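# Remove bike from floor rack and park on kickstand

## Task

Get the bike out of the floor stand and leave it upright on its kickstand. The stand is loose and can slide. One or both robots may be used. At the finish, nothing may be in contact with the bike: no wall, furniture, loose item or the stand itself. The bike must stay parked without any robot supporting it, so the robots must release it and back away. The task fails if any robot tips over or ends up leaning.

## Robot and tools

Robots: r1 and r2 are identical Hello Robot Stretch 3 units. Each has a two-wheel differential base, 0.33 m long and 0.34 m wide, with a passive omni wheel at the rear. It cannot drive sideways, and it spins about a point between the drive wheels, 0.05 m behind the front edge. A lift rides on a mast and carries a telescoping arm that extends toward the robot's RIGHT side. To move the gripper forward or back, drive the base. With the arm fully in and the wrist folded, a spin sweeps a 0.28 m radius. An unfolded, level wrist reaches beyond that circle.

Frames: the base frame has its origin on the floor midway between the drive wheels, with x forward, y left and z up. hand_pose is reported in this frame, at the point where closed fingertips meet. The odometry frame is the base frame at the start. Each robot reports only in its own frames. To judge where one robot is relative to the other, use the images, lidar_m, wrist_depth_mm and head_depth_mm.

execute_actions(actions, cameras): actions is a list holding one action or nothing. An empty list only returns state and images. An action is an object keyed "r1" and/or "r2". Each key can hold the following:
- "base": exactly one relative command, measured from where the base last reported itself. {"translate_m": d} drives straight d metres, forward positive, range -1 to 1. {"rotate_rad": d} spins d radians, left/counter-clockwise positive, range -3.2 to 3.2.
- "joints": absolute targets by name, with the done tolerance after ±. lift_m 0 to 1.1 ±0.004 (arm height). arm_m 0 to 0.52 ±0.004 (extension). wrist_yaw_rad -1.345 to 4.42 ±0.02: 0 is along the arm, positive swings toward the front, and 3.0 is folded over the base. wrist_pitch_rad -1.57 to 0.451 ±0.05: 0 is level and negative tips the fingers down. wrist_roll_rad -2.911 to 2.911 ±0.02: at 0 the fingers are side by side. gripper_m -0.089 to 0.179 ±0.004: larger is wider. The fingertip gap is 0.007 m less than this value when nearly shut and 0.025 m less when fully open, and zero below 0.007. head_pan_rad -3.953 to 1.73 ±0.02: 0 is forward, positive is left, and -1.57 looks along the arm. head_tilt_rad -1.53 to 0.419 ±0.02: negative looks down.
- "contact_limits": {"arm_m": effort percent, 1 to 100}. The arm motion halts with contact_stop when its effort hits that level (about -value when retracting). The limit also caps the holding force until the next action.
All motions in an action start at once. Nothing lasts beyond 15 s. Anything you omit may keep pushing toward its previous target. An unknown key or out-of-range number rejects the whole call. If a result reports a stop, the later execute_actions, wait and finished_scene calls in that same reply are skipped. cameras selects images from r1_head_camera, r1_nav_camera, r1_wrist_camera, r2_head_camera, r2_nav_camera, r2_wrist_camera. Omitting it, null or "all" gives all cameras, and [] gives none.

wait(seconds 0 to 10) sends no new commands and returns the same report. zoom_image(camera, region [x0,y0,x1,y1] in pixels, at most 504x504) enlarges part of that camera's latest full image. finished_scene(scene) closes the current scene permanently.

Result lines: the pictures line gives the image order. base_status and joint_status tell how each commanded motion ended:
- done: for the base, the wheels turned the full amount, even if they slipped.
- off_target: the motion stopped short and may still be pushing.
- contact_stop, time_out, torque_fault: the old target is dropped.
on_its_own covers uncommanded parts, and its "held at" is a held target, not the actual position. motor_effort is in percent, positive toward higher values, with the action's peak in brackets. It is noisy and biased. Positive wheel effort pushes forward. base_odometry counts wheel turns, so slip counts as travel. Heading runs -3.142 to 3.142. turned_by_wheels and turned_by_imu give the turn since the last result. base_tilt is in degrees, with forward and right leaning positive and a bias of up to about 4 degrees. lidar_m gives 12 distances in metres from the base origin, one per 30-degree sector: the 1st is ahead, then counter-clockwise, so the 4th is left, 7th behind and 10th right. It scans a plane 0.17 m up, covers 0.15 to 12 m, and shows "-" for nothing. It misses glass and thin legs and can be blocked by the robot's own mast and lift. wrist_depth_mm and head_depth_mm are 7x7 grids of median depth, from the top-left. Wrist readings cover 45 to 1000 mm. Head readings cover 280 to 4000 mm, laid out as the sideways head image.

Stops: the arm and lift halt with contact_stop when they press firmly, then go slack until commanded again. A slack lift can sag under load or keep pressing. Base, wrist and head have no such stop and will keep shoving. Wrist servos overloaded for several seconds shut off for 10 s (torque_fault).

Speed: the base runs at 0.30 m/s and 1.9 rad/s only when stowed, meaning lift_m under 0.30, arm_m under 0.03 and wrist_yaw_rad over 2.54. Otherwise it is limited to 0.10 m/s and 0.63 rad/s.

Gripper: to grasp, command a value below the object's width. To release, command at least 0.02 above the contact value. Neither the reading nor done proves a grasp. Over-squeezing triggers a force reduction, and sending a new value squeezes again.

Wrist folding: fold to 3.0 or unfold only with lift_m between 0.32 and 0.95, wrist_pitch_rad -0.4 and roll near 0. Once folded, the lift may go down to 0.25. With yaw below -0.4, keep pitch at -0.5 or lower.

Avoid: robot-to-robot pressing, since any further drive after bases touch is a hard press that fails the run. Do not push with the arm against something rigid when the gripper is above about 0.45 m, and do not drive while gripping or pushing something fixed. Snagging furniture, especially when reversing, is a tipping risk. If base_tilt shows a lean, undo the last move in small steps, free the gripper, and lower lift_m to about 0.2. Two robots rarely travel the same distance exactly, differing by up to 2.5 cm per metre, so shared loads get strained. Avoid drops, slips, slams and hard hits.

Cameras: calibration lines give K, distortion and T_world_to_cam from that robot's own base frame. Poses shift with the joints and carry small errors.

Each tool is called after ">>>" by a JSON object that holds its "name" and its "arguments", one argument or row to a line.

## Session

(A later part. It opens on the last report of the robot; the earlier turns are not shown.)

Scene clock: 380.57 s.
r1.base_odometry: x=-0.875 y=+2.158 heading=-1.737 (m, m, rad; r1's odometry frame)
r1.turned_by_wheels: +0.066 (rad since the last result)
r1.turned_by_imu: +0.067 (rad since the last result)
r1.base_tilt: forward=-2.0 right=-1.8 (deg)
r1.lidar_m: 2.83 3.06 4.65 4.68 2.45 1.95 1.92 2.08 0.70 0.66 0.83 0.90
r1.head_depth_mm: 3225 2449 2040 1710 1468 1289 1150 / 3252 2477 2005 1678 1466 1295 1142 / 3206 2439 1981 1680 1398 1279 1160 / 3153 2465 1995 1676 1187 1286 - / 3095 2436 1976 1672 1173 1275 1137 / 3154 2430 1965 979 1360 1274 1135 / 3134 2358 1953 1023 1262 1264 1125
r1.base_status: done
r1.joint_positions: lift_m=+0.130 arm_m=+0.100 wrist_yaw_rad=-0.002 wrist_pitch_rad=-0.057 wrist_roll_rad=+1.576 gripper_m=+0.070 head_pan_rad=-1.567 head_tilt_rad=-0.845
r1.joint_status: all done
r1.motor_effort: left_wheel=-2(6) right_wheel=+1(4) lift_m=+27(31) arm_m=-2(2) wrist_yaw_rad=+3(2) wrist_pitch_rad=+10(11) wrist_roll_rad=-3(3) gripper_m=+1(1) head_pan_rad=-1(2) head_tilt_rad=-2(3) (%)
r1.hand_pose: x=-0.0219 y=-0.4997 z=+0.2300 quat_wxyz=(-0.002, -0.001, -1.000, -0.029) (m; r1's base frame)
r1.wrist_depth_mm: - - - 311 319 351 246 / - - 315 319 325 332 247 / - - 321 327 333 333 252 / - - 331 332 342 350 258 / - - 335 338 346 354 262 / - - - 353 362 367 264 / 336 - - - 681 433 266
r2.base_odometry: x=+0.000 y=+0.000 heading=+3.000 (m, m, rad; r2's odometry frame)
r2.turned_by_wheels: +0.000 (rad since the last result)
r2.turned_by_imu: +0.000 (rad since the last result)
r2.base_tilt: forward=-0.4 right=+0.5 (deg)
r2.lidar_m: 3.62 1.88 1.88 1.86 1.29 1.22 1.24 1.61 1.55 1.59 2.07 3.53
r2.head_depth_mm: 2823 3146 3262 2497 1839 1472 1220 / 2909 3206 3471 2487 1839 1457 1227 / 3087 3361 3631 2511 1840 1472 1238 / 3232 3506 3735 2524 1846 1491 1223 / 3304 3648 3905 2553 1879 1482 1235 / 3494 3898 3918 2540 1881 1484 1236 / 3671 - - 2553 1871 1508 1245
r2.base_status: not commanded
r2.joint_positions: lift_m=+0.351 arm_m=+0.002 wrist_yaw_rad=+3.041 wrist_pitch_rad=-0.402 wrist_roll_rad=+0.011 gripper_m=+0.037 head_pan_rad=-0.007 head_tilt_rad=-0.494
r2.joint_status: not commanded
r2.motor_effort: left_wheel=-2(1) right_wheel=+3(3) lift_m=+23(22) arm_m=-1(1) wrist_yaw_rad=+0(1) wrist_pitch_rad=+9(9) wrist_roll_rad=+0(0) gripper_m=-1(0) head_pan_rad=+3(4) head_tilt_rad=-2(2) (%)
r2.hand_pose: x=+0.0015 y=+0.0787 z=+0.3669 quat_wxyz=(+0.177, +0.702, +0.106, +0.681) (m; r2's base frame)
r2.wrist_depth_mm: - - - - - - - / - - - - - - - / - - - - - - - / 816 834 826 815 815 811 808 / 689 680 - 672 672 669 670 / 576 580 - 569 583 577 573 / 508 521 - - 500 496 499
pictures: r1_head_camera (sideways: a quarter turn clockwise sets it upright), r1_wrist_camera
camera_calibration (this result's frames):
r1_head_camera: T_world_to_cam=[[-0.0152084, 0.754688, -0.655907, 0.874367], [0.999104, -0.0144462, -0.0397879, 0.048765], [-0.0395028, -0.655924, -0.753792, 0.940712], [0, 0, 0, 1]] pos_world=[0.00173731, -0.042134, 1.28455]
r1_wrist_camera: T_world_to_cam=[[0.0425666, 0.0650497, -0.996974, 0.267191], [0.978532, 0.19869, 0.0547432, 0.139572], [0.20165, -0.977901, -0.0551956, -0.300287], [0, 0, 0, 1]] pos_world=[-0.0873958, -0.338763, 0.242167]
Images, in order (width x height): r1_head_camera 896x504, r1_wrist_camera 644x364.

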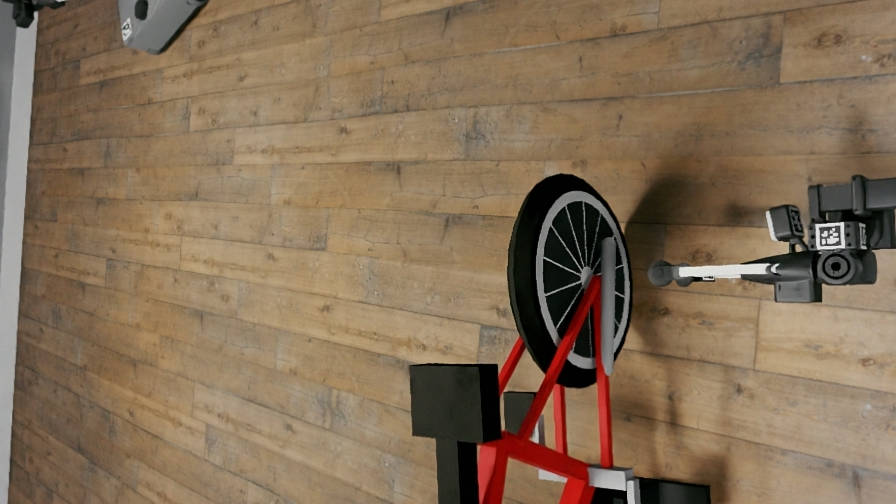

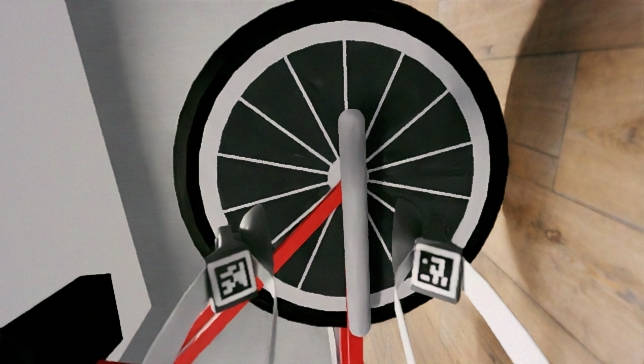

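>>> {"name": "execute_actions", "arguments": {
  "actions": [
    {"r1":{"base":{"translate_m":-0.055},"joints":{"lift_m":0.12}}}
  ],
  "cameras": []
}}

>>> {"name": "execute_actions", "arguments": {
  "actions": [
    {"r1":{"joints":{"arm_m":0.25}}}
  ],
  "cameras": ["r1_head_camera","r1_wrist_camera"]
}}

>>> {"name": "execute_actions", "arguments": {
  "actions": [
    {"r1":{"joints":{"wrist_pitch_rad":-0.7,"arm_m":0.31,"gripper_m":0.03}}}
  ],
  "cameras": ["r1_head_camera","r1_wrist_camera"]
}}

Scene clock: 390.97 s.
r1.base_odometry: x=-0.866 y=+2.212 heading=-1.737 (m, m, rad; r1's odometry frame)
r1.turned_by_wheels: +0.000 (rad since the last result)
r1.turned_by_imu: +0.001 (rad since the last result)
r1.base_tilt: forward=-2.0 right=-1.8 (deg)
r1.lidar_m: 2.89 3.13 4.74 4.67 2.38 1.89 1.87 2.02 2.52 0.67 0.69 0.91
r1.head_depth_mm: 3089 2420 2004 1713 1476 1291 1151 / 3172 2449 2009 1687 1457 1294 1153 / 3167 2460 2007 1695 1464 1285 1165 / 3139 2434 2013 1671 1218 1281 - / 3141 2437 1978 1682 1175 1277 1133 / 3094 2393 1974 1597 1224 1262 1139 / 3076 2379 1957 1002 1260 1263 1128
r1.base_status: done
r1.joint_positions: lift_m=+0.120 arm_m=+0.100 wrist_yaw_rad=-0.002 wrist_pitch_rad=-0.056 wrist_roll_rad=+1.576 gripper_m=+0.070 head_pan_rad=-1.567 head_tilt_rad=-0.845
r1.joint_status: all done
r1.motor_effort: left_wheel=-2(9) right_wheel=+2(3) lift_m=+27(28) arm_m=-2(2) wrist_yaw_rad=+3(2) wrist_pitch_rad=+11(11) wrist_roll_rad=-2(3) gripper_m=+1(1) head_pan_rad=+0(2) head_tilt_rad=-2(2) (%)
r1.hand_pose: x=-0.0219 y=-0.4997 z=+0.2202 quat_wxyz=(-0.002, -0.001, -1.000, -0.029) (m; r1's base frame)
r1.wrist_depth_mm: - - - - 603 338 235 / - - - 325 335 342 239 / - - 325 327 336 344 241 / - - 336 336 344 348 245 / - - 340 347 352 357 250 / - - - 354 366 348 253 / - - 382 363 379 412 256
r2.base_odometry: x=+0.000 y=+0.000 heading=+3.000 (m, m, rad; r2's odometry frame)
r2.turned_by_wheels: +0.000 (rad since the last result)
r2.turned_by_imu: +0.001 (rad since the last result)
r2.base_tilt: forward=-0.3 right=+0.4 (deg)
r2.lidar_m: 3.62 1.89 1.89 1.86 1.29 1.22 1.24 1.61 1.56 1.59 2.07 3.52
r2.head_depth_mm: 2830 3076 3340 2478 1829 1452 1220 / 2919 3264 3456 2483 1850 1466 1223 / 3150 3334 3570 2495 1845 1473 1231 / 3176 3512 3730 2519 1853 1477 1226 / 3342 3717 3935 2515 1880 1482 1236 / 3525 3889 3962 2561 1873 1484 1231 / 3757 - - 2595 1889 1491 1241
r2.base_status: not commanded
r2.joint_positions: lift_m=+0.351 arm_m=+0.002 wrist_yaw_rad=+3.041 wrist_pitch_rad=-0.402 wrist_roll_rad=+0.011 gripper_m=+0.037 head_pan_rad=-0.007 head_tilt_rad=-0.494
r2.joint_status: not commanded
r2.motor_effort: left_wheel=-2(2) right_wheel=+4(3) lift_m=+23(22) arm_m=-1(0) wrist_yaw_rad=+0(1) wrist_pitch_rad=+9(9) wrist_roll_rad=+0(0) gripper_m=-1(0) head_pan_rad=+4(4) head_tilt_rad=-2(2) (%)
r2.hand_pose: x=+0.0015 y=+0.0787 z=+0.3669 quat_wxyz=(+0.177, +0.702, +0.106, +0.681) (m; r2's base frame)
r2.wrist_depth_mm: - - - - - - - / - - - - - - - / - - - - - - - / 830 827 839 823 803 810 821 / 684 685 - 682 686 668 668 / 578 578 - 582 571 575 565 / 506 522 - - 498 497 501
pictures: none
No camera images: the call's "cameras" was empty. Leave "cameras" out to get every camera's image.

Scene clock: 393.33 s.
r1.base_odometry: x=-0.866 y=+2.212 heading=-1.737 (m, m, rad; r1's odometry frame)
r1.turned_by_wheels: +0.000 (rad since the last result)
r1.turned_by_imu: +0.000 (rad since the last result)
r1.base_tilt: forward=-1.9 right=-1.8 (deg)
r1.lidar_m: 2.89 3.12 4.71 4.67 2.38 1.89 1.87 2.02 2.51 0.67 0.68 0.91
r1.head_depth_mm: 3089 2403 2034 1686 1461 1287 1151 / 3255 2474 2003 1673 1463 1286 1151 / 3225 2474 1995 1682 1455 1293 1155 / 3142 2458 1977 1653 1216 - 1142 / 3162 2414 1978 1671 1188 1268 1143 / 3177 2430 1981 1593 1216 1273 1129 / 3136 2380 1963 995 1249 1264 1127
r1.base_status: not commanded
r1.joint_positions: lift_m=+0.120 arm_m=+0.250 wrist_yaw_rad=-0.002 wrist_pitch_rad=-0.073 wrist_roll_rad=+1.576 gripper_m=+0.070 head_pan_rad=-1.567 head_tilt_rad=-0.845
r1.joint_status: all done
r1.motor_effort: left_wheel=-3(2) right_wheel=+2(2) lift_m=+28(28) arm_m=+3(1) wrist_yaw_rad=+3(3) wrist_pitch_rad=+17(17) wrist_roll_rad=-3(3) gripper_m=-2(3) head_pan_rad=-1(1) head_tilt_rad=-3(3) (%)
r1.hand_pose: x=-0.0219 y=-0.6484 z=+0.2160 quat_wxyz=(-0.002, -0.001, -0.999, -0.037) (m; r1's base frame)
r1.wrist_depth_mm: - - - 178 184 290 229 / - - 177 179 183 188 232 / - 181 179 184 187 193 217 / - 182 184 189 193 197 210 / - 185 188 193 149 202 211 / - 190 - 198 144 208 215 / - 195 200 202 208 215 220
r2.base_odometry: x=+0.000 y=+0.000 heading=+3.000 (m, m, rad; r2's odometry frame)
r2.turned_by_wheels: +0.000 (rad since the last result)
r2.turned_by_imu: +0.000 (rad since the last result)
r2.base_tilt: forward=-0.3 right=+0.4 (deg)
r2.lidar_m: 3.62 1.88 1.89 1.87 1.29 1.22 1.24 1.61 1.55 1.59 2.07 3.53
r2.head_depth_mm: 2812 3074 3346 2479 1824 1461 1213 / 2941 3193 3512 2461 1841 1460 1218 / 3080 3339 3578 2473 1855 1480 1222 / 3212 3549 3704 2492 1851 1478 1227 / 3326 3793 3898 2543 1850 1481 1239 / 3525 3909 3873 2523 1882 1481 1229 / 3682 - - 2580 1884 1498 1242
r2.base_status: not commanded
r2.joint_positions: lift_m=+0.351 arm_m=+0.002 wrist_yaw_rad=+3.041 wrist_pitch_rad=-0.402 wrist_roll_rad=+0.011 gripper_m=+0.037 head_pan_rad=-0.007 head_tilt_rad=-0.494
r2.joint_status: not commanded
r2.motor_effort: left_wheel=-2(2) right_wheel=+3(4) lift_m=+22(23) arm_m=-1(1) wrist_yaw_rad=+0(0) wrist_pitch_rad=+9(9) wrist_roll_rad=+0(1) gripper_m=-1(0) head_pan_rad=+4(3) head_tilt_rad=-2(2) (%)
r2.hand_pose: x=+0.0015 y=+0.0787 z=+0.3669 quat_wxyz=(+0.177, +0.702, +0.106, +0.681) (m; r2's base frame)
r2.wrist_depth_mm: - - - - - - - / - - - - - - - / - - - - - - - / 832 829 828 816 828 795 811 / 678 671 - 668 682 654 672 / 583 575 - 576 572 572 571 / 505 510 - - 501 495 493
pictures: r1_head_camera (sideways: a quarter turn clockwise sets it upright), r1_wrist_camera
camera_calibration (this result's frames):
r1_head_camera: T_world_to_cam=[[-0.0152085, 0.754688, -0.655907, 0.874367], [0.999104, -0.0144461, -0.0397879, 0.048765], [-0.0395028, -0.655924, -0.753792, 0.940713], [0, 0, 0, 1]] pos_world=[0.00173732, -0.042134, 1.28455]
r1_wrist_camera: T_world_to_cam=[[0.0425935, 0.0806651, -0.995831, 0.27275], [0.978523, 0.197843, 0.0578791, 0.168635], [0.201687, -0.976909, -0.0705058, -0.442463], [0, 0, 0, 1]] pos_world=[-0.0873916, -0.487611, 0.230656]
Images, in order (width x height): r1_head_camera 896x504, r1_wrist_camera 644x364.

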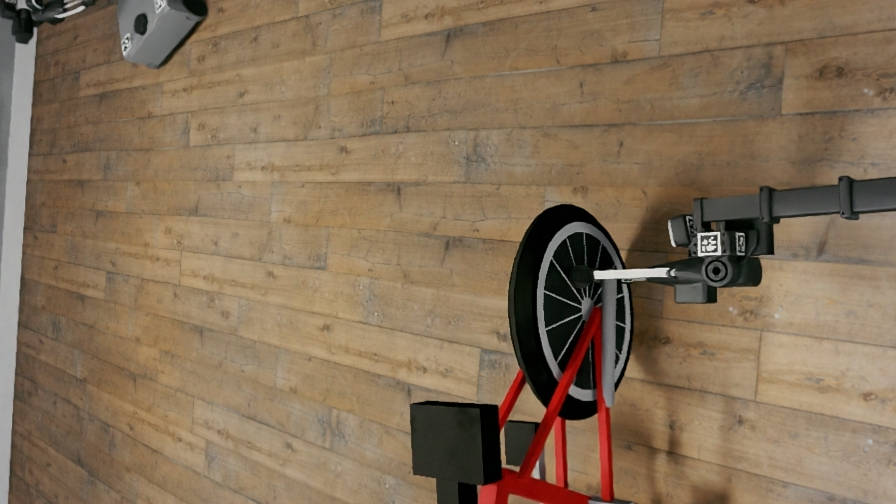

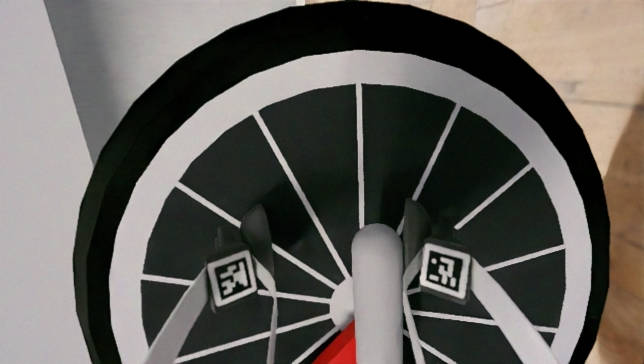

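Scene clock: 395.63 s.
r1.base_odometry: x=-0.866 y=+2.212 heading=-1.737 (m, m, rad; r1's odometry frame)
r1.turned_by_wheels: +0.000 (rad since the last result)
r1.turned_by_imu: +0.002 (rad since the last result)
r1.base_tilt: forward=-5.0 right=-6.4 (deg)
r1.lidar_m: 2.91 3.13 2.79 1.95 1.85 1.87 1.85 2.02 2.53 0.66 0.71 0.94
r1.head_depth_mm: 3396 2531 2180 1783 1511 1315 1169 / 3556 2873 2184 1804 1517 1329 1168 / 3531 2867 2196 1809 1536 1338 1185 / 3570 2927 2222 1821 1284 1280 1176 / 3659 2887 2205 1819 1227 1328 1181 / 3683 2913 2246 1774 1250 1346 1176 / 3666 2925 2265 1104 1340 1345 1191
r1.base_status: not commanded
r1.joint_positions: lift_m=+0.121 arm_m=+0.309 wrist_yaw_rad=+0.010 wrist_pitch_rad=-0.600 wrist_roll_rad=+1.574 gripper_m=+0.030 head_pan_rad=-1.567 head_tilt_rad=-0.845
r1.joint_status: wrist_pitch_rad off_target (ended at -0.600, target -0.700); the others done
r1.on_its_own: base_tilt is 5.5 degrees off its reading at the scene's start (forward=-1.9 right=-1.8); wrist_pitch_rad is at rest, and its effort (-39) is outside its rest range (-20 to +32)
r1.motor_effort: left_wheel=-1(10) right_wheel=+0(3) lift_m=+15(28) arm_m=+7(13) wrist_yaw_rad=-10(10) wrist_pitch_rad=-39(86) wrist_roll_rad=-2(3) gripper_m=-13(89) head_pan_rad=-1(2) head_tilt_rad=-3(2) (%)
r1.hand_pose: x=-0.0195 y=-0.6518 z=+0.0946 quat_wxyz=(+0.000, +0.004, -0.955, -0.296) (m; r1's base frame)
r1.wrist_depth_mm: - 152 170 353 284 218 177 / 135 145 165 191 279 225 181 / 136 148 168 195 235 231 188 / 137 151 172 199 240 241 191 / 140 153 170 202 255 250 197 / 143 156 168 208 261 258 203 / 145 156 180 152 261 261 209
r2.base_odometry: x=+0.000 y=+0.000 heading=+3.000 (m, m, rad; r2's odometry frame)
r2.turned_by_wheels: +0.000 (rad since the last result)
r2.turned_by_imu: +0.000 (rad since the last result)
r2.base_tilt: forward=-0.4 right=+0.5 (deg)
r2.lidar_m: 3.63 1.88 1.89 1.86 1.29 1.22 1.24 1.61 1.56 1.59 2.07 3.54
r2.head_depth_mm: 2858 3116 3323 2476 1822 1460 1214 / 2913 3219 3449 2483 1826 1471 1219 / 3046 3393 3527 2495 1848 1475 1222 / 3173 3545 3738 2517 1852 1476 1227 / 3389 3644 3878 2554 1859 1494 1234 / 3486 3877 3991 2548 1882 1479 1234 / 3637 - - 2573 1877 1504 1239
r2.base_status: not commanded
r2.joint_positions: lift_m=+0.351 arm_m=+0.002 wrist_yaw_rad=+3.041 wrist_pitch_rad=-0.402 wrist_roll_rad=+0.011 gripper_m=+0.037 head_pan_rad=-0.007 head_tilt_rad=-0.494
r2.joint_status: not commanded
r2.motor_effort: left_wheel=-2(2) right_wheel=+3(3) lift_m=+23(23) arm_m=-1(1) wrist_yaw_rad=+0(0) wrist_pitch_rad=+9(9) wrist_roll_rad=+0(0) gripper_m=-1(2) head_pan_rad=+4(4) head_tilt_rad=-2(2) (%)
r2.hand_pose: x=+0.0015 y=+0.0787 z=+0.3669 quat_wxyz=(+0.177, +0.702, +0.106, +0.681) (m; r2's base frame)
r2.wrist_depth_mm: - - - - - - - / - - - - - - - / - - - - - - - / 833 830 846 810 827 803 823 / 682 683 - 680 686 668 658 / 573 574 - 577 573 565 566 / 504 509 - - 504 496 494
pictures: r1_head_camera (sideways: a quarter turn clockwise sets it upright), r1_wrist_camera
camera_calibration (this result's frames):
r1_head_camera: T_world_to_cam=[[-0.0152075, 0.75469, -0.655906, 0.874365], [0.999104, -0.0144473, -0.0397879, 0.048765], [-0.0395036, -0.655923, -0.753794, 0.940714], [0, 0, 0, 1]] pos_world=[0.00173726, -0.0421339, 1.28455]
r1_wrist_camera: T_world_to_cam=[[0.0345857, 0.571075, -0.820169, 0.454917], [0.976843, 0.154063, 0.148465, 0.136903], [0.211143, -0.806311, -0.552522, -0.297826], [0, 0, 0, 1]] pos_world=[-0.0865822, -0.521024, 0.188228]
Images, in order (width x height): r1_head_camera 896x504, r1_wrist_camera 644x364.

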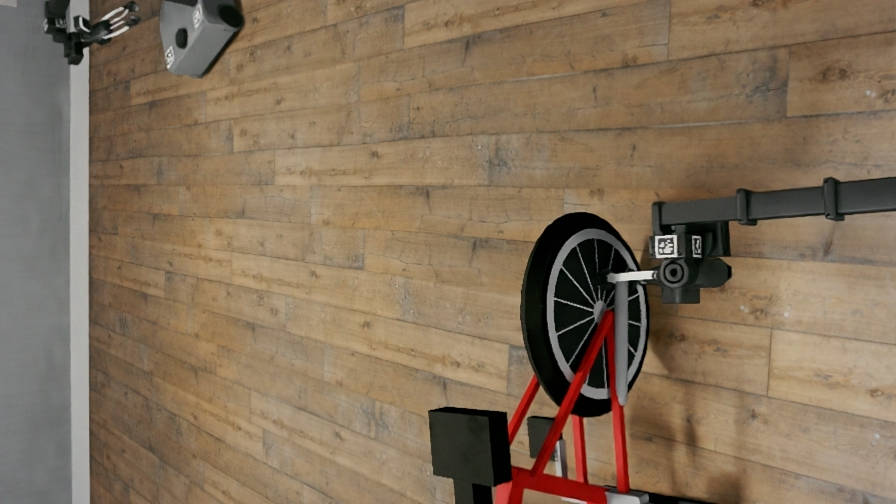

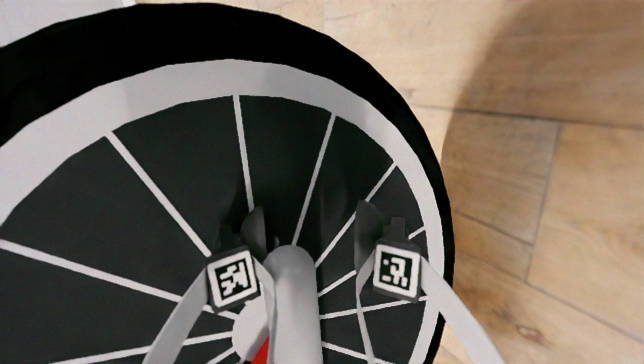

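>>> {"name": "execute_actions", "arguments": {
  "actions": [
    {"r1":{"joints":{"wrist_pitch_rad":-0.05,"arm_m":0.25,"gripper_m":0.07}}}
  ],
  "cameras": []
}}

>>> {"name": "execute_actions", "arguments": {
  "actions": [
    {"r1":{"joints":{"arm_m":0.0,"lift_m":0.3,"wrist_roll_rad":0,"head_tilt_rad":-0.75}}}
  ],
  "cameras": ["r1_head_camera","r1_wrist_camera"]
}}

>>> {"name": "zoom_image", "arguments": {
  "camera": "r1_head_camera",
  "region": [400, 200, 760, 504]
}}

Scene clock: 406.47 s.
r1.base_odometry: x=-0.866 y=+2.212 heading=-1.737 (m, m, rad; r1's odometry frame)
r1.turned_by_wheels: +0.000 (rad since the last result)
r1.turned_by_imu: -0.044 (rad since the last result)
r1.base_tilt: forward=-1.9 right=-1.8 (deg)
r1.lidar_m: 2.89 3.08 4.46 4.69 2.45 1.90 1.86 1.98 2.51 0.68 0.69 0.87
r1.head_depth_mm: 2523 2376 2008 1706 1465 1299 1153 / 3203 2454 2003 1684 1457 1294 1151 / 3243 2435 2000 1682 1468 1292 1147 / 3071 2473 1969 1686 1345 - 1141 / 3110 2426 1958 1660 1203 1278 1137 / 3098 2412 1969 1654 1174 1277 1138 / 3124 2373 1955 950 1361 1267 1129
r1.base_status: not commanded
r1.joint_positions: lift_m=+0.120 arm_m=+0.250 wrist_yaw_rad=+0.000 wrist_pitch_rad=-0.074 wrist_roll_rad=+1.574 gripper_m=+0.070 head_pan_rad=-1.569 head_tilt_rad=-0.846
r1.joint_status: all done
r1.motor_effort: left_wheel=+0(43) right_wheel=-1(29) lift_m=+35(38) arm_m=-2(16) wrist_yaw_rad=+0(15) wrist_pitch_rad=+10(43) wrist_roll_rad=-1(1) gripper_m=+0(85) head_pan_rad=-1(1) head_tilt_rad=-2(6) (%)
r1.hand_pose: x=-0.0215 y=-0.6490 z=+0.2155 quat_wxyz=(-0.001, +0.000, -0.999, -0.037) (m; r1's base frame)
r1.wrist_depth_mm: - - - - 560 323 228 / - - - 212 224 329 233 / - - 200 203 209 227 234 / - 215 201 207 213 218 237 / - 202 204 209 214 222 230 / - 203 - 213 215 227 231 / - 206 210 216 224 231 235
r2.base_odometry: x=+0.000 y=+0.000 heading=+3.000 (m, m, rad; r2's odometry frame)
r2.turned_by_wheels: +0.000 (rad since the last result)
r2.turned_by_imu: +0.001 (rad since the last result)
r2.base_tilt: forward=-0.3 right=+0.5 (deg)
r2.lidar_m: 3.60 1.86 1.87 1.87 1.29 1.21 1.24 1.61 1.55 1.59 2.07 3.53
r2.head_depth_mm: 2827 3079 3249 2476 1830 1465 1220 / 2970 3202 3461 2473 1846 1465 1222 / 3059 3345 3508 2489 1856 1470 1224 / 3150 3534 3728 2498 1865 1484 1233 / 3373 3678 3851 2538 1870 1492 1237 / 3504 3884 3887 2564 1892 1491 1246 / 3659 - - 2569 1883 1509 1243
r2.base_status: not commanded
r2.joint_positions: lift_m=+0.351 arm_m=+0.002 wrist_yaw_rad=+3.041 wrist_pitch_rad=-0.402 wrist_roll_rad=+0.011 gripper_m=+0.037 head_pan_rad=-0.007 head_tilt_rad=-0.494
r2.joint_status: not commanded
r2.motor_effort: left_wheel=-2(2) right_wheel=+3(3) lift_m=+23(22) arm_m=-1(0) wrist_yaw_rad=+1(0) wrist_pitch_rad=+9(9) wrist_roll_rad=+0(0) gripper_m=+0(1) head_pan_rad=+3(4) head_tilt_rad=-2(2) (%)
r2.hand_pose: x=+0.0015 y=+0.0787 z=+0.3669 quat_wxyz=(+0.177, +0.702, +0.106, +0.681) (m; r2's base frame)
r2.wrist_depth_mm: - - - - - - - / - - - - - - - / - - - - - - - / 836 826 836 809 821 805 810 / 687 674 - 673 693 674 668 / 576 588 - 570 574 573 570 / 503 514 - - 501 501 501
pictures: none
No camera images: the call's "cameras" was empty. Leave "cameras" out to get every camera's image.

Scene clock: 409.50 s.
r1.base_odometry: x=-0.866 y=+2.212 heading=-1.737 (m, m, rad; r1's odometry frame)
r1.turned_by_wheels: +0.000 (rad since the last result)
r1.turned_by_imu: +0.001 (rad since the last result)
r1.base_tilt: forward=-1.9 right=-1.8 (deg)
r1.lidar_m: 2.90 3.09 4.52 4.68 2.45 1.90 1.86 1.98 2.50 0.68 0.69 0.87
r1.head_depth_mm: 3426 2477 2293 1869 1560 1351 1181 / 3544 3006 2267 1861 1560 1338 1173 / 3494 2974 2262 1840 1547 1345 1179 / 3510 2980 2242 1830 1550 1301 1178 / 3571 2933 2241 1806 1154 1281 1173 / 3526 2883 2249 1813 1536 1252 1171 / 3468 2947 2220 1809 1005 1303 1167
r1.base_status: not commanded
r1.joint_positions: lift_m=+0.300 arm_m=+0.003 wrist_yaw_rad=+0.000 wrist_pitch_rad=-0.074 wrist_roll_rad=+0.005 gripper_m=+0.070 head_pan_rad=-1.569 head_tilt_rad=-0.754
r1.joint_status: all done
joint sent to its limit — the command would take r1.arm_m past its lower limit, so that joint was sent only as far as its limit.
r1.motor_effort: left_wheel=+1(1) right_wheel=-1(1) lift_m=+43(46) arm_m=-2(6) wrist_yaw_rad=+1(1) wrist_pitch_rad=+9(10) wrist_roll_rad=-2(5) gripper_m=-1(0) head_pan_rad=+0(0) head_tilt_rad=+2(14) (%)
r1.hand_pose: x=-0.0216 y=-0.4020 z=+0.3955 quat_wxyz=(+0.705, +0.026, -0.708, -0.027) (m; r1's base frame)
r1.wrist_depth_mm: 372 - - - - - - / 401 - - - - - - / 402 - - - - - - / - - 449 467 - - - / 545 585 457 480 - 948 918 / 468 504 474 504 688 729 716 / 530 647 520 542 603 598 571
r2.base_odometry: x=+0.000 y=+0.000 heading=+3.000 (m, m, rad; r2's odometry frame)
r2.turned_by_wheels: +0.000 (rad since the last result)
r2.turned_by_imu: +0.001 (rad since the last result)
r2.base_tilt: forward=-0.4 right=+0.5 (deg)
r2.lidar_m: 3.62 1.87 1.87 1.87 1.28 1.22 1.24 1.61 1.56 1.59 2.06 3.54
r2.head_depth_mm: 2832 3106 3350 2454 1831 1470 1223 / 2930 3234 3404 2499 1835 1459 1224 / 3045 3342 3556 2529 1843 1474 1221 / 3193 3495 3773 2503 1854 1485 1227 / 3336 3811 3907 2511 1859 1491 1233 / 3541 3877 3924 2525 1894 1490 1233 / 3721 - - 2547 1886 1497 1244
r2.base_status: not commanded
r2.joint_positions: lift_m=+0.351 arm_m=+0.002 wrist_yaw_rad=+3.041 wrist_pitch_rad=-0.402 wrist_roll_rad=+0.011 gripper_m=+0.037 head_pan_rad=-0.007 head_tilt_rad=-0.494
r2.joint_status: not commanded
r2.motor_effort: left_wheel=-2(2) right_wheel=+4(3) lift_m=+23(23) arm_m=+0(0) wrist_yaw_rad=+1(0) wrist_pitch_rad=+9(9) wrist_roll_rad=+0(0) gripper_m=-1(1) head_pan_rad=+4(4) head_tilt_rad=-2(2) (%)
r2.hand_pose: x=+0.0015 y=+0.0787 z=+0.3669 quat_wxyz=(+0.177, +0.702, +0.106, +0.681) (m; r2's base frame)
r2.wrist_depth_mm: - - - - - - - / - - - - - - - / - - - - - - - / 834 820 851 808 824 821 805 / 686 690 - 674 685 670 669 / 579 581 - 577 574 578 577 / 505 517 - - 503 496 493
pictures: r1_head_camera (sideways: a quarter turn clockwise sets it upright), r1_wrist_camera
camera_calibration (this result's frames):
r1_head_camera: T_world_to_cam=[[-0.0135752, 0.691746, -0.722013, 0.960502], [0.99908, -0.0199993, -0.0379454, 0.046371], [-0.0406884, -0.721864, -0.690838, 0.858846], [0, 0, 0, 1]] pos_world=[0.00165566, -0.0435261, 1.28858]
r1_wrist_camera: T_world_to_cam=[[-0.999071, 0.0108269, -0.0417158, 0.0037309], [0.0430834, 0.275955, -0.960205, 0.523052], [0.00111559, -0.96111, -0.276165, -0.105822], [0, 0, 0, 1]] pos_world=[-0.0186894, -0.246085, 0.473168]
Images, in order (width x height): r1_head_camera 896x504, r1_wrist_camera 644x364.

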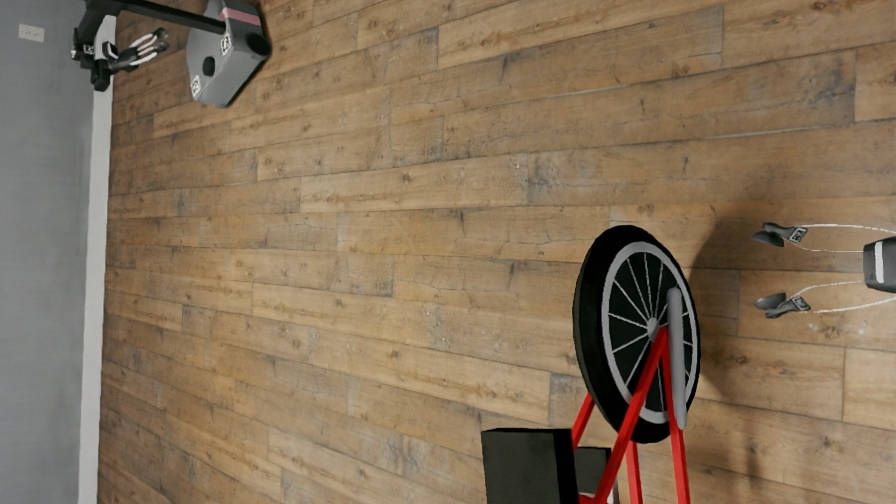

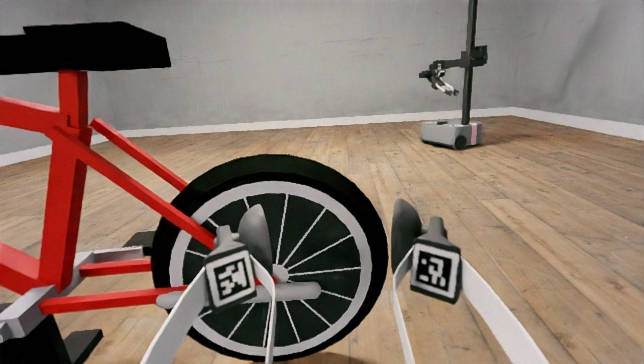

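Region (400, 200, 760, 504) of r1_head_camera's 896x504 image, scaled by 1.400, with more detail than that image has; it fills the top 426 rows of this view, and the rest is white.

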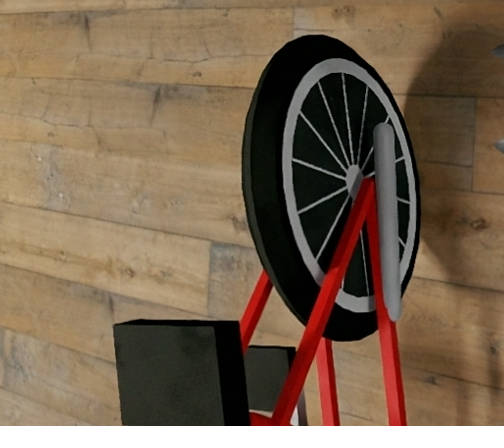

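>>> {"name": "execute_actions", "arguments": {
  "actions": [
    {"r1":{"base":{"rotate_rad":0.044},"joints":{"lift_m":0.125,"wrist_roll_rad":1.57,"head_tilt_rad":-0.85,"arm_m":0.1}}}
  ],
  "cameras": []
}}

>>> {"name": "execute_actions", "arguments": {
  "actions": [
    {"r1":{"base":{"translate_m":0.17}}}
  ],
  "cameras": []
}}

>>> {"name": "execute_actions", "arguments": {
  "actions": [
    {"r1":{"joints":{"arm_m":0.225}}}
  ],
  "cameras": ["r1_head_camera","r1_wrist_camera"]
}}

>>> {"name": "execute_actions", "arguments": {
  "actions": [
    {"r1":{"joints":{"wrist_pitch_rad":-0.4,"arm_m":0.25}}}
  ],
  "cameras": ["r1_head_camera","r1_wrist_camera"]
}}

Scene clock: 424.73 s.
r1.base_odometry: x=-0.866 y=+2.212 heading=-1.693 (m, m, rad; r1's odometry frame)
r1.turned_by_wheels: +0.044 (rad since the last result)
r1.turned_by_imu: +0.045 (rad since the last result)
r1.base_tilt: forward=-1.9 right=-1.9 (deg)
r1.lidar_m: 2.89 3.15 4.73 4.67 2.37 1.89 1.86 2.02 2.52 0.68 0.70 0.91
r1.head_depth_mm: 3094 2428 2044 1713 1470 1297 1153 / 3295 2503 2033 1707 1472 1295 1156 / 3262 2449 2030 1709 1465 1287 1171 / 3250 2449 1992 1692 1239 1289 - / 3156 2423 2005 1676 1190 1278 1136 / 3159 2433 1989 1636 1207 1282 1135 / 3132 2450 1965 961 1282 1279 1132
r1.base_status: done
r1.joint_positions: lift_m=+0.125 arm_m=+0.100 wrist_yaw_rad=+0.000 wrist_pitch_rad=-0.074 wrist_roll_rad=+1.567 gripper_m=+0.070 head_pan_rad=-1.569 head_tilt_rad=-0.839
r1.joint_status: all done
r1.motor_effort: left_wheel=-2(7) right_wheel=+2(4) lift_m=+27(38) arm_m=+3(2) wrist_yaw_rad=+0(1) wrist_pitch_rad=+9(9) wrist_roll_rad=+2(3) gripper_m=+2(0) head_pan_rad=+0(0) head_tilt_rad=-6(16) (%)
r1.hand_pose: x=-0.0215 y=-0.4984 z=+0.2208 quat_wxyz=(+0.002, +0.000, -0.999, -0.037) (m; r1's base frame)
r1.wrist_depth_mm: - - - - 571 335 235 / - - - 342 454 340 238 / - - 339 343 357 343 243 / - - 348 352 360 348 243 / - - 350 355 370 359 249 / - - - 369 384 346 251 / - - 432 378 519 407 254
r2.base_odometry: x=+0.000 y=+0.000 heading=+3.000 (m, m, rad; r2's odometry frame)
r2.turned_by_wheels: +0.000 (rad since the last result)
r2.turned_by_imu: +0.001 (rad since the last result)
r2.base_tilt: forward=-0.4 right=+0.4 (deg)
r2.lidar_m: 3.63 1.87 1.87 1.87 1.29 1.21 1.24 1.61 1.55 1.59 2.06 3.54
r2.head_depth_mm: 2825 3139 3260 2459 1845 1454 1217 / 2937 3219 3444 2471 1856 1467 1214 / 3037 3333 3576 2510 1854 1473 1228 / 3155 3503 3701 2499 1860 1484 1235 / 3357 3683 3953 2538 1880 1496 1240 / 3549 3952 3900 2557 1886 1494 1240 / 3722 - - 2578 1879 1506 1243
r2.base_status: not commanded
r2.joint_positions: lift_m=+0.351 arm_m=+0.002 wrist_yaw_rad=+3.041 wrist_pitch_rad=-0.402 wrist_roll_rad=+0.011 gripper_m=+0.037 head_pan_rad=-0.007 head_tilt_rad=-0.494
r2.joint_status: not commanded
r2.motor_effort: left_wheel=-2(2) right_wheel=+3(3) lift_m=+23(23) arm_m=-1(1) wrist_yaw_rad=+0(0) wrist_pitch_rad=+9(9) wrist_roll_rad=+0(0) gripper_m=-1(0) head_pan_rad=+4(5) head_tilt_rad=-2(2) (%)
r2.hand_pose: x=+0.0015 y=+0.0787 z=+0.3669 quat_wxyz=(+0.177, +0.702, +0.106, +0.681) (m; r2's base frame)
r2.wrist_depth_mm: - - - - - - - / - - - - - - - / - - - - - - - / 822 832 819 823 818 802 812 / 683 683 - 669 686 670 679 / 578 576 - 582 569 577 569 / 502 522 - - 497 495 497
pictures: none
No camera images: the call's "cameras" was empty. Leave "cameras" out to get every camera's image.

Scene clock: 427.63 s.
r1.base_odometry: x=-0.887 y=+2.043 heading=-1.693 (m, m, rad; r1's odometry frame)
r1.turned_by_wheels: +0.000 (rad since the last result)
r1.turned_by_imu: +0.000 (rad since the last result)
r1.base_tilt: forward=-2.0 right=-1.9 (deg)
r1.lidar_m: 2.73 2.95 4.47 4.65 2.58 2.05 2.03 2.19 0.71 0.67 0.76 0.90
r1.head_depth_mm: 3348 2525 2038 1706 1476 1302 1155 / 3307 2518 2038 1700 1440 1296 1152 / 3236 2497 2019 1696 1238 1291 1163 / 3224 2450 1986 1680 1186 1292 - / 3179 2457 2001 991 1369 1277 1140 / 3159 2423 1994 1021 1250 1279 1138 / 3136 2440 1987 1656 1250 1233 1130
r1.base_status: done
r1.joint_positions: lift_m=+0.125 arm_m=+0.100 wrist_yaw_rad=+0.000 wrist_pitch_rad=-0.074 wrist_roll_rad=+1.567 gripper_m=+0.070 head_pan_rad=-1.569 head_tilt_rad=-0.839
r1.joint_status: not commanded
r1.motor_effort: left_wheel=-2(5) right_wheel=+1(5) lift_m=+26(26) arm_m=+3(2) wrist_yaw_rad=+0(1) wrist_pitch_rad=+9(9) wrist_roll_rad=+2(2) gripper_m=+1(1) head_pan_rad=-1(0) head_tilt_rad=-6(6) (%)
r1.hand_pose: x=-0.0215 y=-0.4984 z=+0.2208 quat_wxyz=(+0.002, +0.000, -0.999, -0.037) (m; r1's base frame)
r1.wrist_depth_mm: - - 311 320 329 331 236 / - - 321 321 337 335 239 / - - 324 332 346 342 242 / - - 335 341 352 350 245 / 355 - - 358 553 358 248 / 343 364 - - 898 343 253 / 349 355 374 384 616 406 256
r2.base_odometry: x=+0.000 y=+0.000 heading=+3.000 (m, m, rad; r2's odometry frame)
r2.turned_by_wheels: +0.000 (rad since the last result)
r2.turned_by_imu: +0.001 (rad since the last result)
r2.base_tilt: forward=-0.3 right=+0.5 (deg)
r2.lidar_m: 3.62 1.87 1.87 1.86 1.29 1.22 1.24 1.62 1.56 1.59 2.07 3.54
r2.head_depth_mm: 2840 3043 3264 2473 1850 1463 1220 / 2941 3270 3462 2476 1843 1477 1216 / 3054 3345 3596 2505 1845 1460 1231 / 3180 3505 3687 2520 1858 1483 1233 / 3359 3721 3905 2515 1875 1483 1232 / 3459 3932 3973 2520 1884 1493 1238 / 3703 - - 2531 1876 1493 1241
r2.base_status: not commanded
r2.joint_positions: lift_m=+0.351 arm_m=+0.002 wrist_yaw_rad=+3.041 wrist_pitch_rad=-0.402 wrist_roll_rad=+0.011 gripper_m=+0.037 head_pan_rad=-0.007 head_tilt_rad=-0.494
r2.joint_status: not commanded
r2.motor_effort: left_wheel=-1(2) right_wheel=+3(3) lift_m=+23(23) arm_m=+0(0) wrist_yaw_rad=+0(0) wrist_pitch_rad=+9(9) wrist_roll_rad=+0(0) gripper_m=-1(0) head_pan_rad=+4(4) head_tilt_rad=-3(3) (%)
r2.hand_pose: x=+0.0015 y=+0.0787 z=+0.3669 quat_wxyz=(+0.177, +0.702, +0.106, +0.681) (m; r2's base frame)
r2.wrist_depth_mm: - - - - - - - / - - - - - - - / - - - - - - - / 820 810 846 833 821 814 810 / 683 686 - 677 684 662 662 / 582 583 - 575 582 567 565 / 503 516 - - 504 497 496
pictures: none
No camera images: the call's "cameras" was empty. Leave "cameras" out to get every camera's image.

Scene clock: 429.80 s.
r1.base_odometry: x=-0.887 y=+2.043 heading=-1.693 (m, m, rad; r1's odometry frame)
r1.turned_by_wheels: +0.000 (rad since the last result)
r1.turned_by_imu: +0.000 (rad since the last result)
r1.base_tilt: forward=-2.0 right=-1.9 (deg)
r1.lidar_m: 2.72 2.94 4.42 4.66 2.58 2.05 2.03 2.19 0.71 0.67 0.77 0.90
r1.head_depth_mm: 3298 2469 2043 1697 1476 1295 1156 / 3284 2496 2025 1687 1425 1288 1150 / 3210 2507 2023 1690 1230 1285 1160 / 3217 2484 2004 1685 1176 1335 1126 / 3224 2478 2000 988 1364 1282 1140 / 3130 2448 1990 1023 1256 1279 1130 / 3158 2412 1960 1674 1260 1242 1141
r1.base_status: not commanded
r1.joint_positions: lift_m=+0.125 arm_m=+0.225 wrist_yaw_rad=+0.000 wrist_pitch_rad=-0.074 wrist_roll_rad=+1.567 gripper_m=+0.070 head_pan_rad=-1.569 head_tilt_rad=-0.839
r1.joint_status: all done
r1.motor_effort: left_wheel=-2(2) right_wheel=+1(1) lift_m=+27(27) arm_m=+3(3) wrist_yaw_rad=+0(1) wrist_pitch_rad=+10(9) wrist_roll_rad=+1(2) gripper_m=+1(2) head_pan_rad=+0(0) head_tilt_rad=-6(5) (%)
r1.hand_pose: x=-0.0215 y=-0.6234 z=+0.2208 quat_wxyz=(+0.002, +0.000, -0.999, -0.037) (m; r1's base frame)
r1.wrist_depth_mm: - 192 197 201 209 214 219 / - 196 202 181 213 220 224 / - 202 205 210 219 225 230 / - 208 207 216 222 230 242 / - - 215 222 187 304 248 / - - - 227 225 345 252 / - - - - 609 402 253
r2.base_odometry: x=+0.000 y=+0.000 heading=+3.000 (m, m, rad; r2's odometry frame)
r2.turned_by_wheels: +0.000 (rad since the last result)
r2.turned_by_imu: +0.000 (rad since the last result)
r2.base_tilt: forward=-0.3 right=+0.5 (deg)
r2.lidar_m: 3.63 1.87 1.87 1.86 1.29 1.22 1.24 1.62 1.56 1.59 2.06 3.54
r2.head_depth_mm: 2829 3064 3316 2474 1819 1463 1209 / 2935 3206 3494 2486 1840 1470 1222 / 3017 3333 3575 2498 1833 1478 1227 / 3213 3530 3707 2520 1863 1488 1231 / 3340 3651 3864 2500 1866 1480 1235 / 3499 3865 - 2565 1871 1503 1246 / 3671 - - 2577 1888 1496 1244
r2.base_status: not commanded
r2.joint_positions: lift_m=+0.351 arm_m=+0.002 wrist_yaw_rad=+3.041 wrist_pitch_rad=-0.402 wrist_roll_rad=+0.011 gripper_m=+0.037 head_pan_rad=-0.007 head_tilt_rad=-0.494
r2.joint_status: not commanded
r2.motor_effort: left_wheel=-2(2) right_wheel=+3(3) lift_m=+23(23) arm_m=-1(0) wrist_yaw_rad=+0(0) wrist_pitch_rad=+9(9) wrist_roll_rad=+0(0) gripper_m=-1(0) head_pan_rad=+4(4) head_tilt_rad=-3(2) (%)
r2.hand_pose: x=+0.0015 y=+0.0787 z=+0.3669 quat_wxyz=(+0.177, +0.702, +0.106, +0.681) (m; r2's base frame)
r2.wrist_depth_mm: - - - - - - - / - - - - - - - / - - - - - - - / 812 811 857 826 818 828 813 / 682 680 - 671 690 674 667 / 579 577 - 572 577 574 561 / 497 520 - - 502 494 492
pictures: r1_head_camera (sideways: a quarter turn clockwise sets it upright), r1_wrist_camera
camera_calibration (this result's frames):
r1_head_camera: T_world_to_cam=[[-0.01369, 0.750456, -0.660779, 0.880706], [0.999073, -0.0167026, -0.0396681, 0.0486095], [-0.0408059, -0.66071, -0.749532, 0.93518], [0, 0, 0, 1]] pos_world=[0.00165322, -0.0422365, 1.28483]
r1_wrist_camera: T_world_to_cam=[[0.0331573, 0.0817864, -0.996098, 0.276055], [0.978561, 0.200043, 0.0489984, 0.166352], [0.20327, -0.976368, -0.0734002, -0.416809], [0, 0, 0, 1]] pos_world=[-0.0872141, -0.462814, 0.236233]
Images, in order (width x height): r1_head_camera 896x504, r1_wrist_camera 644x364.

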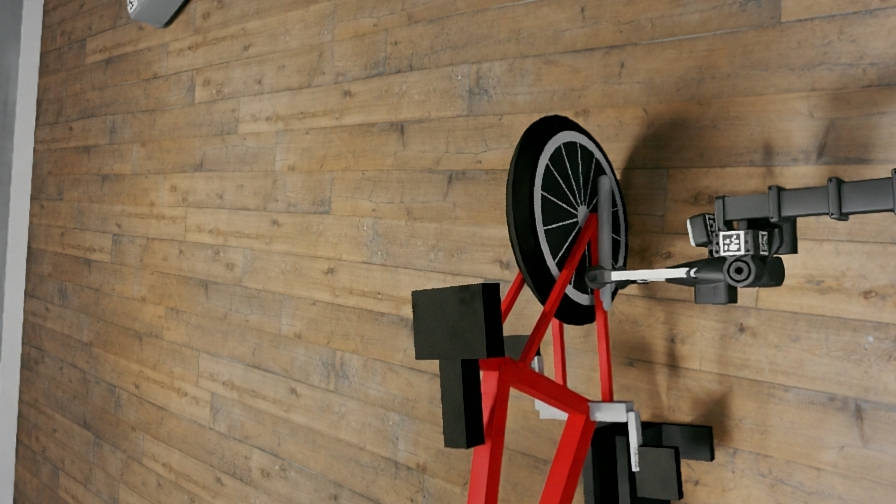

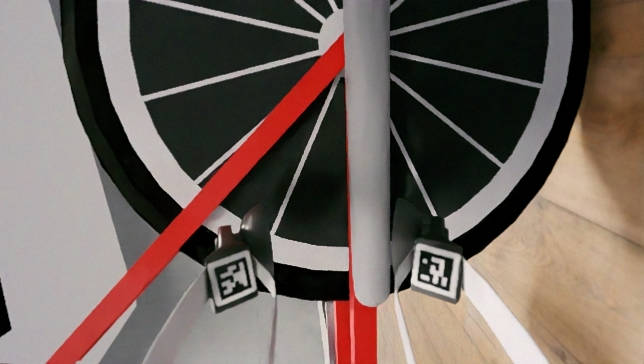

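Scene clock: 430.93 s.
r1.base_odometry: x=-0.887 y=+2.043 heading=-1.693 (m, m, rad; r1's odometry frame)
r1.turned_by_wheels: +0.000 (rad since the last result)
r1.turned_by_imu: +0.000 (rad since the last result)
r1.base_tilt: forward=-1.9 right=-1.8 (deg)
r1.lidar_m: 2.72 2.95 4.47 4.65 2.59 2.06 2.03 2.19 0.71 0.67 0.77 0.90
r1.head_depth_mm: 3314 2506 2043 1710 1483 1307 1155 / 3307 2525 2018 1693 1434 1289 1151 / 3244 2501 2016 1697 1243 1289 1156 / 3191 2472 2017 1702 1191 1333 1145 / 3191 2466 1994 984 1377 1287 1142 / 3138 2425 1984 1038 1322 1274 1143 / 3172 2409 1984 1664 1250 1238 1136
r1.base_status: not commanded
r1.joint_positions: lift_m=+0.125 arm_m=+0.250 wrist_yaw_rad=+0.000 wrist_pitch_rad=-0.336 wrist_roll_rad=+1.567 gripper_m=+0.070 head_pan_rad=-1.569 head_tilt_rad=-0.839
r1.joint_status: wrist_pitch_rad off_target (ended at -0.336, target -0.400); the others done
r1.on_its_own: wrist_pitch_rad is at rest, and its effort (-25) is outside its rest range (-20 to +32)
r1.motor_effort: left_wheel=-2(3) right_wheel=+2(1) lift_m=+27(27) arm_m=+3(3) wrist_yaw_rad=+0(1) wrist_pitch_rad=-25(25) wrist_roll_rad=+2(2) gripper_m=-9(10) head_pan_rad=+1(0) head_tilt_rad=-5(6) (%)
r1.hand_pose: x=-0.0215 y=-0.6284 z=+0.1565 quat_wxyz=(+0.002, +0.000, -0.986, -0.168) (m; r1's base frame)
r1.wrist_depth_mm: 162 171 147 205 229 224 173 / 164 172 150 209 232 229 176 / 167 166 186 213 237 234 180 / 166 180 164 218 244 240 182 / 165 184 166 222 263 246 186 / 178 186 173 234 431 241 189 / - - 220 772 389 271 194
r2.base_odometry: x=+0.000 y=+0.000 heading=+3.000 (m, m, rad; r2's odometry frame)
r2.turned_by_wheels: +0.000 (rad since the last result)
r2.turned_by_imu: +0.000 (rad since the last result)
r2.base_tilt: forward=-0.3 right=+0.4 (deg)
r2.lidar_m: 3.61 1.87 1.87 1.86 1.29 1.22 1.24 1.61 1.56 1.59 2.07 3.55
r2.head_depth_mm: 2829 3095 3318 2465 1829 1459 1210 / 2944 3268 3431 2456 1857 1472 1224 / 3057 3332 3507 2485 1854 1473 1232 / 3159 3509 3659 2485 1863 1474 1231 / 3394 3651 3978 2495 1885 1487 1234 / 3526 3917 3871 2569 1896 1487 1242 / 3671 - - 2580 1908 1501 1245
r2.base_status: not commanded
r2.joint_positions: lift_m=+0.351 arm_m=+0.002 wrist_yaw_rad=+3.041 wrist_pitch_rad=-0.402 wrist_roll_rad=+0.011 gripper_m=+0.037 head_pan_rad=-0.007 head_tilt_rad=-0.494
r2.joint_status: not commanded
r2.motor_effort: left_wheel=-2(2) right_wheel=+4(3) lift_m=+23(23) arm_m=-1(0) wrist_yaw_rad=+0(0) wrist_pitch_rad=+9(9) wrist_roll_rad=+1(0) gripper_m=-1(1) head_pan_rad=+4(4) head_tilt_rad=-3(3) (%)
r2.hand_pose: x=+0.0015 y=+0.0787 z=+0.3669 quat_wxyz=(+0.177, +0.702, +0.106, +0.681) (m; r2's base frame)
r2.wrist_depth_mm: - - - - - - - / - - - - - - - / - - - - - - - / 830 826 847 827 811 807 806 / 671 685 - 671 691 676 680 / 578 584 - 579 571 562 568 / 502 521 - - 495 503 496
pictures: r1_head_camera (sideways: a quarter turn clockwise sets it upright), r1_wrist_camera
camera_calibration (this result's frames):
r1_head_camera: T_world_to_cam=[[-0.01369, 0.75055, -0.660671, 0.880566], [0.999073, -0.0166971, -0.0396708, 0.0486129], [-0.0408062, -0.660602, -0.749626, 0.935303], [0, 0, 0, 1]] pos_world=[0.00165321, -0.0422341, 1.28482]
r1_wrist_camera: T_world_to_cam=[[0.0333225, 0.33721, -0.94084, 0.364274], [0.978602, 0.180238, 0.0992599, 0.150249], [0.203047, -0.924015, -0.323988, -0.354301], [0, 0, 0, 1]] pos_world=[-0.0872326, -0.477297, 0.21302]
Images, in order (width x height): r1_head_camera 896x504, r1_wrist_camera 644x364.

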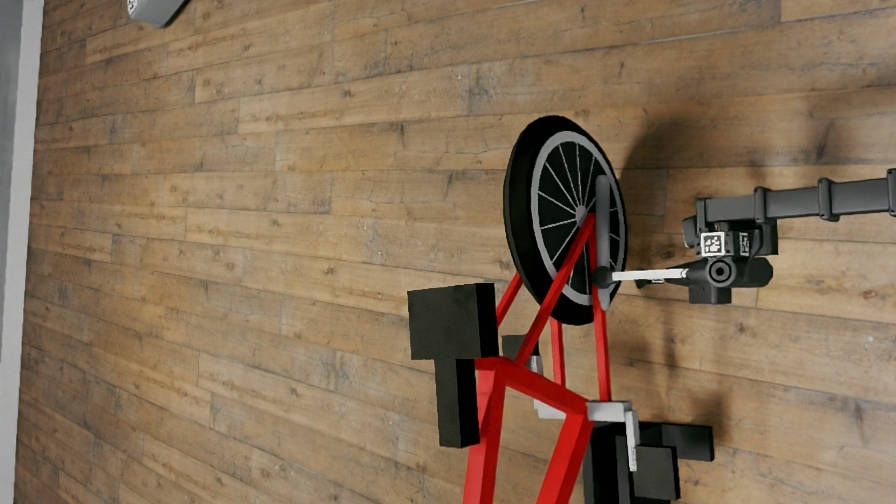

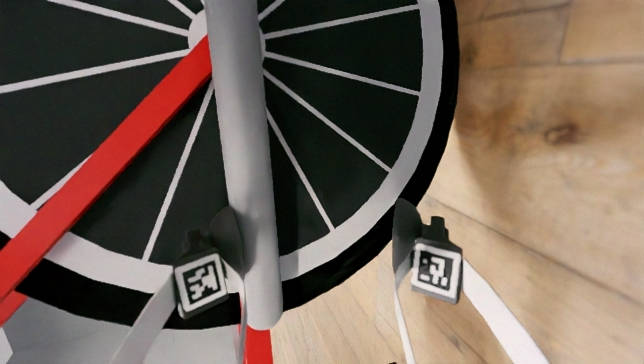

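>>> {"name": "execute_actions", "arguments": {
  "actions": [
    {"r1":{"joints":{"wrist_pitch_rad":-0.65,"arm_m":0.265}}}
  ],
  "cameras": ["r1_head_camera","r1_wrist_camera"]
}}

Scene clock: 436.37 s.
r1.base_odometry: x=-0.887 y=+2.043 heading=-1.693 (m, m, rad; r1's odometry frame)
r1.turned_by_wheels: +0.000 (rad since the last result)
r1.turned_by_imu: +0.001 (rad since the last result)
r1.base_tilt: forward=-2.0 right=-1.9 (deg)
r1.lidar_m: 2.73 2.95 4.48 4.66 2.58 2.05 2.03 2.20 0.71 0.67 0.77 0.90
r1.head_depth_mm: 3363 2489 2043 1710 1475 1297 1150 / 3333 2488 2020 1707 1447 1285 1147 / 3249 2491 2000 1703 1240 1288 1150 / 3258 2481 1988 1681 1196 - 1149 / 3181 2475 1992 991 1303 1277 1142 / 3165 2451 1986 1035 1330 1275 1136 / 3136 2415 1986 1664 1252 1236 1133
r1.base_status: not commanded
r1.joint_positions: lift_m=+0.125 arm_m=+0.264 wrist_yaw_rad=+0.000 wrist_pitch_rad=-0.450 wrist_roll_rad=+1.567 gripper_m=+0.071 head_pan_rad=-1.569 head_tilt_rad=-0.839
r1.joint_status: wrist_pitch_rad off_target (ended at -0.450, target -0.650); the others done
r1.on_its_own: wrist_pitch_rad is at rest, and its effort (-78) is outside its rest range (-20 to +32)
r1.motor_effort: left_wheel=-3(2) right_wheel=+1(2) lift_m=+24(27) arm_m=+6(7) wrist_yaw_rad=+0(2) wrist_pitch_rad=-78(78) wrist_roll_rad=+1(1) gripper_m=-25(26) head_pan_rad=-1(0) head_tilt_rad=-6(6) (%)
r1.hand_pose: x=-0.0215 y=-0.6293 z=+0.1307 quat_wxyz=(+0.002, +0.000, -0.975, -0.223) (m; r1's base frame)
r1.wrist_depth_mm: 151 157 182 206 235 198 158 / 153 140 186 210 238 203 161 / 135 165 189 213 244 209 164 / 158 168 192 218 266 213 167 / 160 170 158 221 340 218 171 / 162 - 161 420 352 215 173 / 165 189 225 568 326 243 178
r2.base_odometry: x=+0.000 y=+0.000 heading=+3.000 (m, m, rad; r2's odometry frame)
r2.turned_by_wheels: +0.000 (rad since the last result)
r2.turned_by_imu: +0.001 (rad since the last result)
r2.base_tilt: forward=-0.3 right=+0.5 (deg)
r2.lidar_m: 3.61 1.87 1.87 1.86 1.30 1.22 1.24 1.61 1.56 1.59 2.06 3.54
r2.head_depth_mm: 2883 3045 3314 2438 1835 1474 1222 / 2959 3232 3458 2473 1851 1459 1221 / 3019 3372 3606 2476 1849 1478 1223 / 3206 3541 3735 2499 1881 1486 1225 / 3333 3703 3904 2543 1873 1492 1226 / 3442 3908 3988 2565 1878 1483 1236 / 3677 - - 2548 1895 1506 1250
r2.base_status: not commanded
r2.joint_positions: lift_m=+0.351 arm_m=+0.002 wrist_yaw_rad=+3.041 wrist_pitch_rad=-0.402 wrist_roll_rad=+0.011 gripper_m=+0.037 head_pan_rad=-0.007 head_tilt_rad=-0.494
r2.joint_status: not commanded
r2.motor_effort: left_wheel=-2(2) right_wheel=+3(4) lift_m=+23(23) arm_m=+0(0) wrist_yaw_rad=+0(1) wrist_pitch_rad=+9(9) wrist_roll_rad=+0(0) gripper_m=-1(1) head_pan_rad=+4(4) head_tilt_rad=-2(2) (%)
r2.hand_pose: x=+0.0015 y=+0.0787 z=+0.3669 quat_wxyz=(+0.177, +0.702, +0.106, +0.681) (m; r2's base frame)
r2.wrist_depth_mm: - - - - - - - / - - - - - - - / - - - - - - - / 842 825 846 823 802 830 804 / 683 686 - 669 683 673 664 / 576 585 - 575 573 565 567 / 499 519 - - 497 499 497
pictures: r1_head_camera (sideways: a quarter turn clockwise sets it upright), r1_wrist_camera
camera_calibration (this result's frames):
r1_head_camera: T_world_to_cam=[[-0.0136901, 0.75055, -0.660671, 0.880566], [0.999073, -0.016697, -0.0396708, 0.0486129], [-0.0408061, -0.660602, -0.749626, 0.935303], [0, 0, 0, 1]] pos_world=[0.00165321, -0.0422341, 1.28482]
r1_wrist_camera: T_world_to_cam=[[0.0334385, 0.441897, -0.896443, 0.400431], [0.978623, 0.167639, 0.11914, 0.142473], [0.202926, -0.881263, -0.426845, -0.323148], [0, 0, 0, 1]] pos_world=[-0.0872421, -0.485611, 0.204055]
Images, in order (width x height): r1_head_camera 896x504, r1_wrist_camera 644x364.

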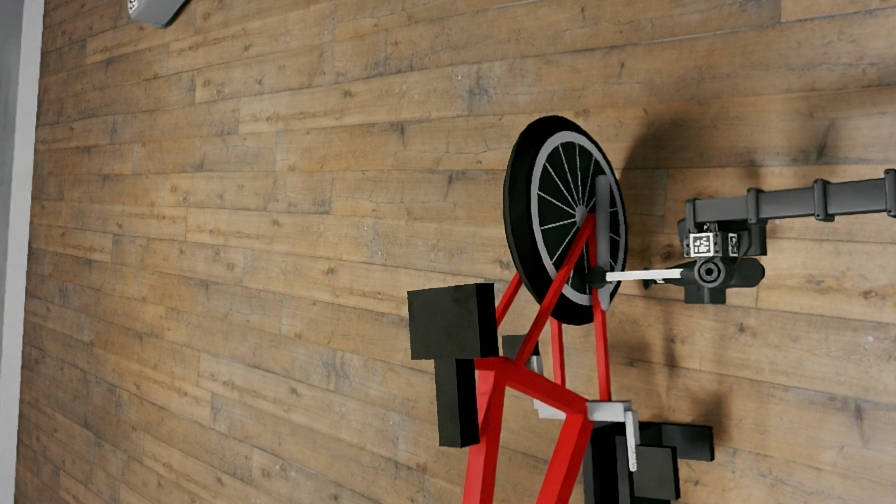

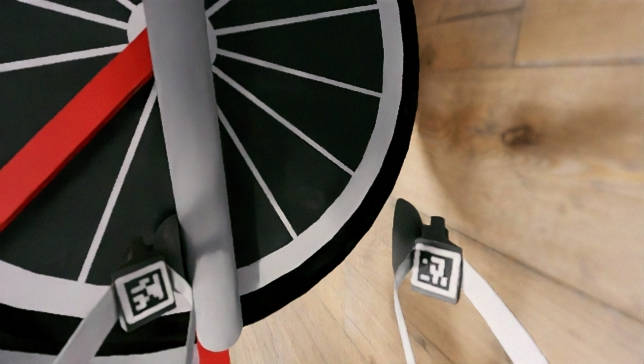

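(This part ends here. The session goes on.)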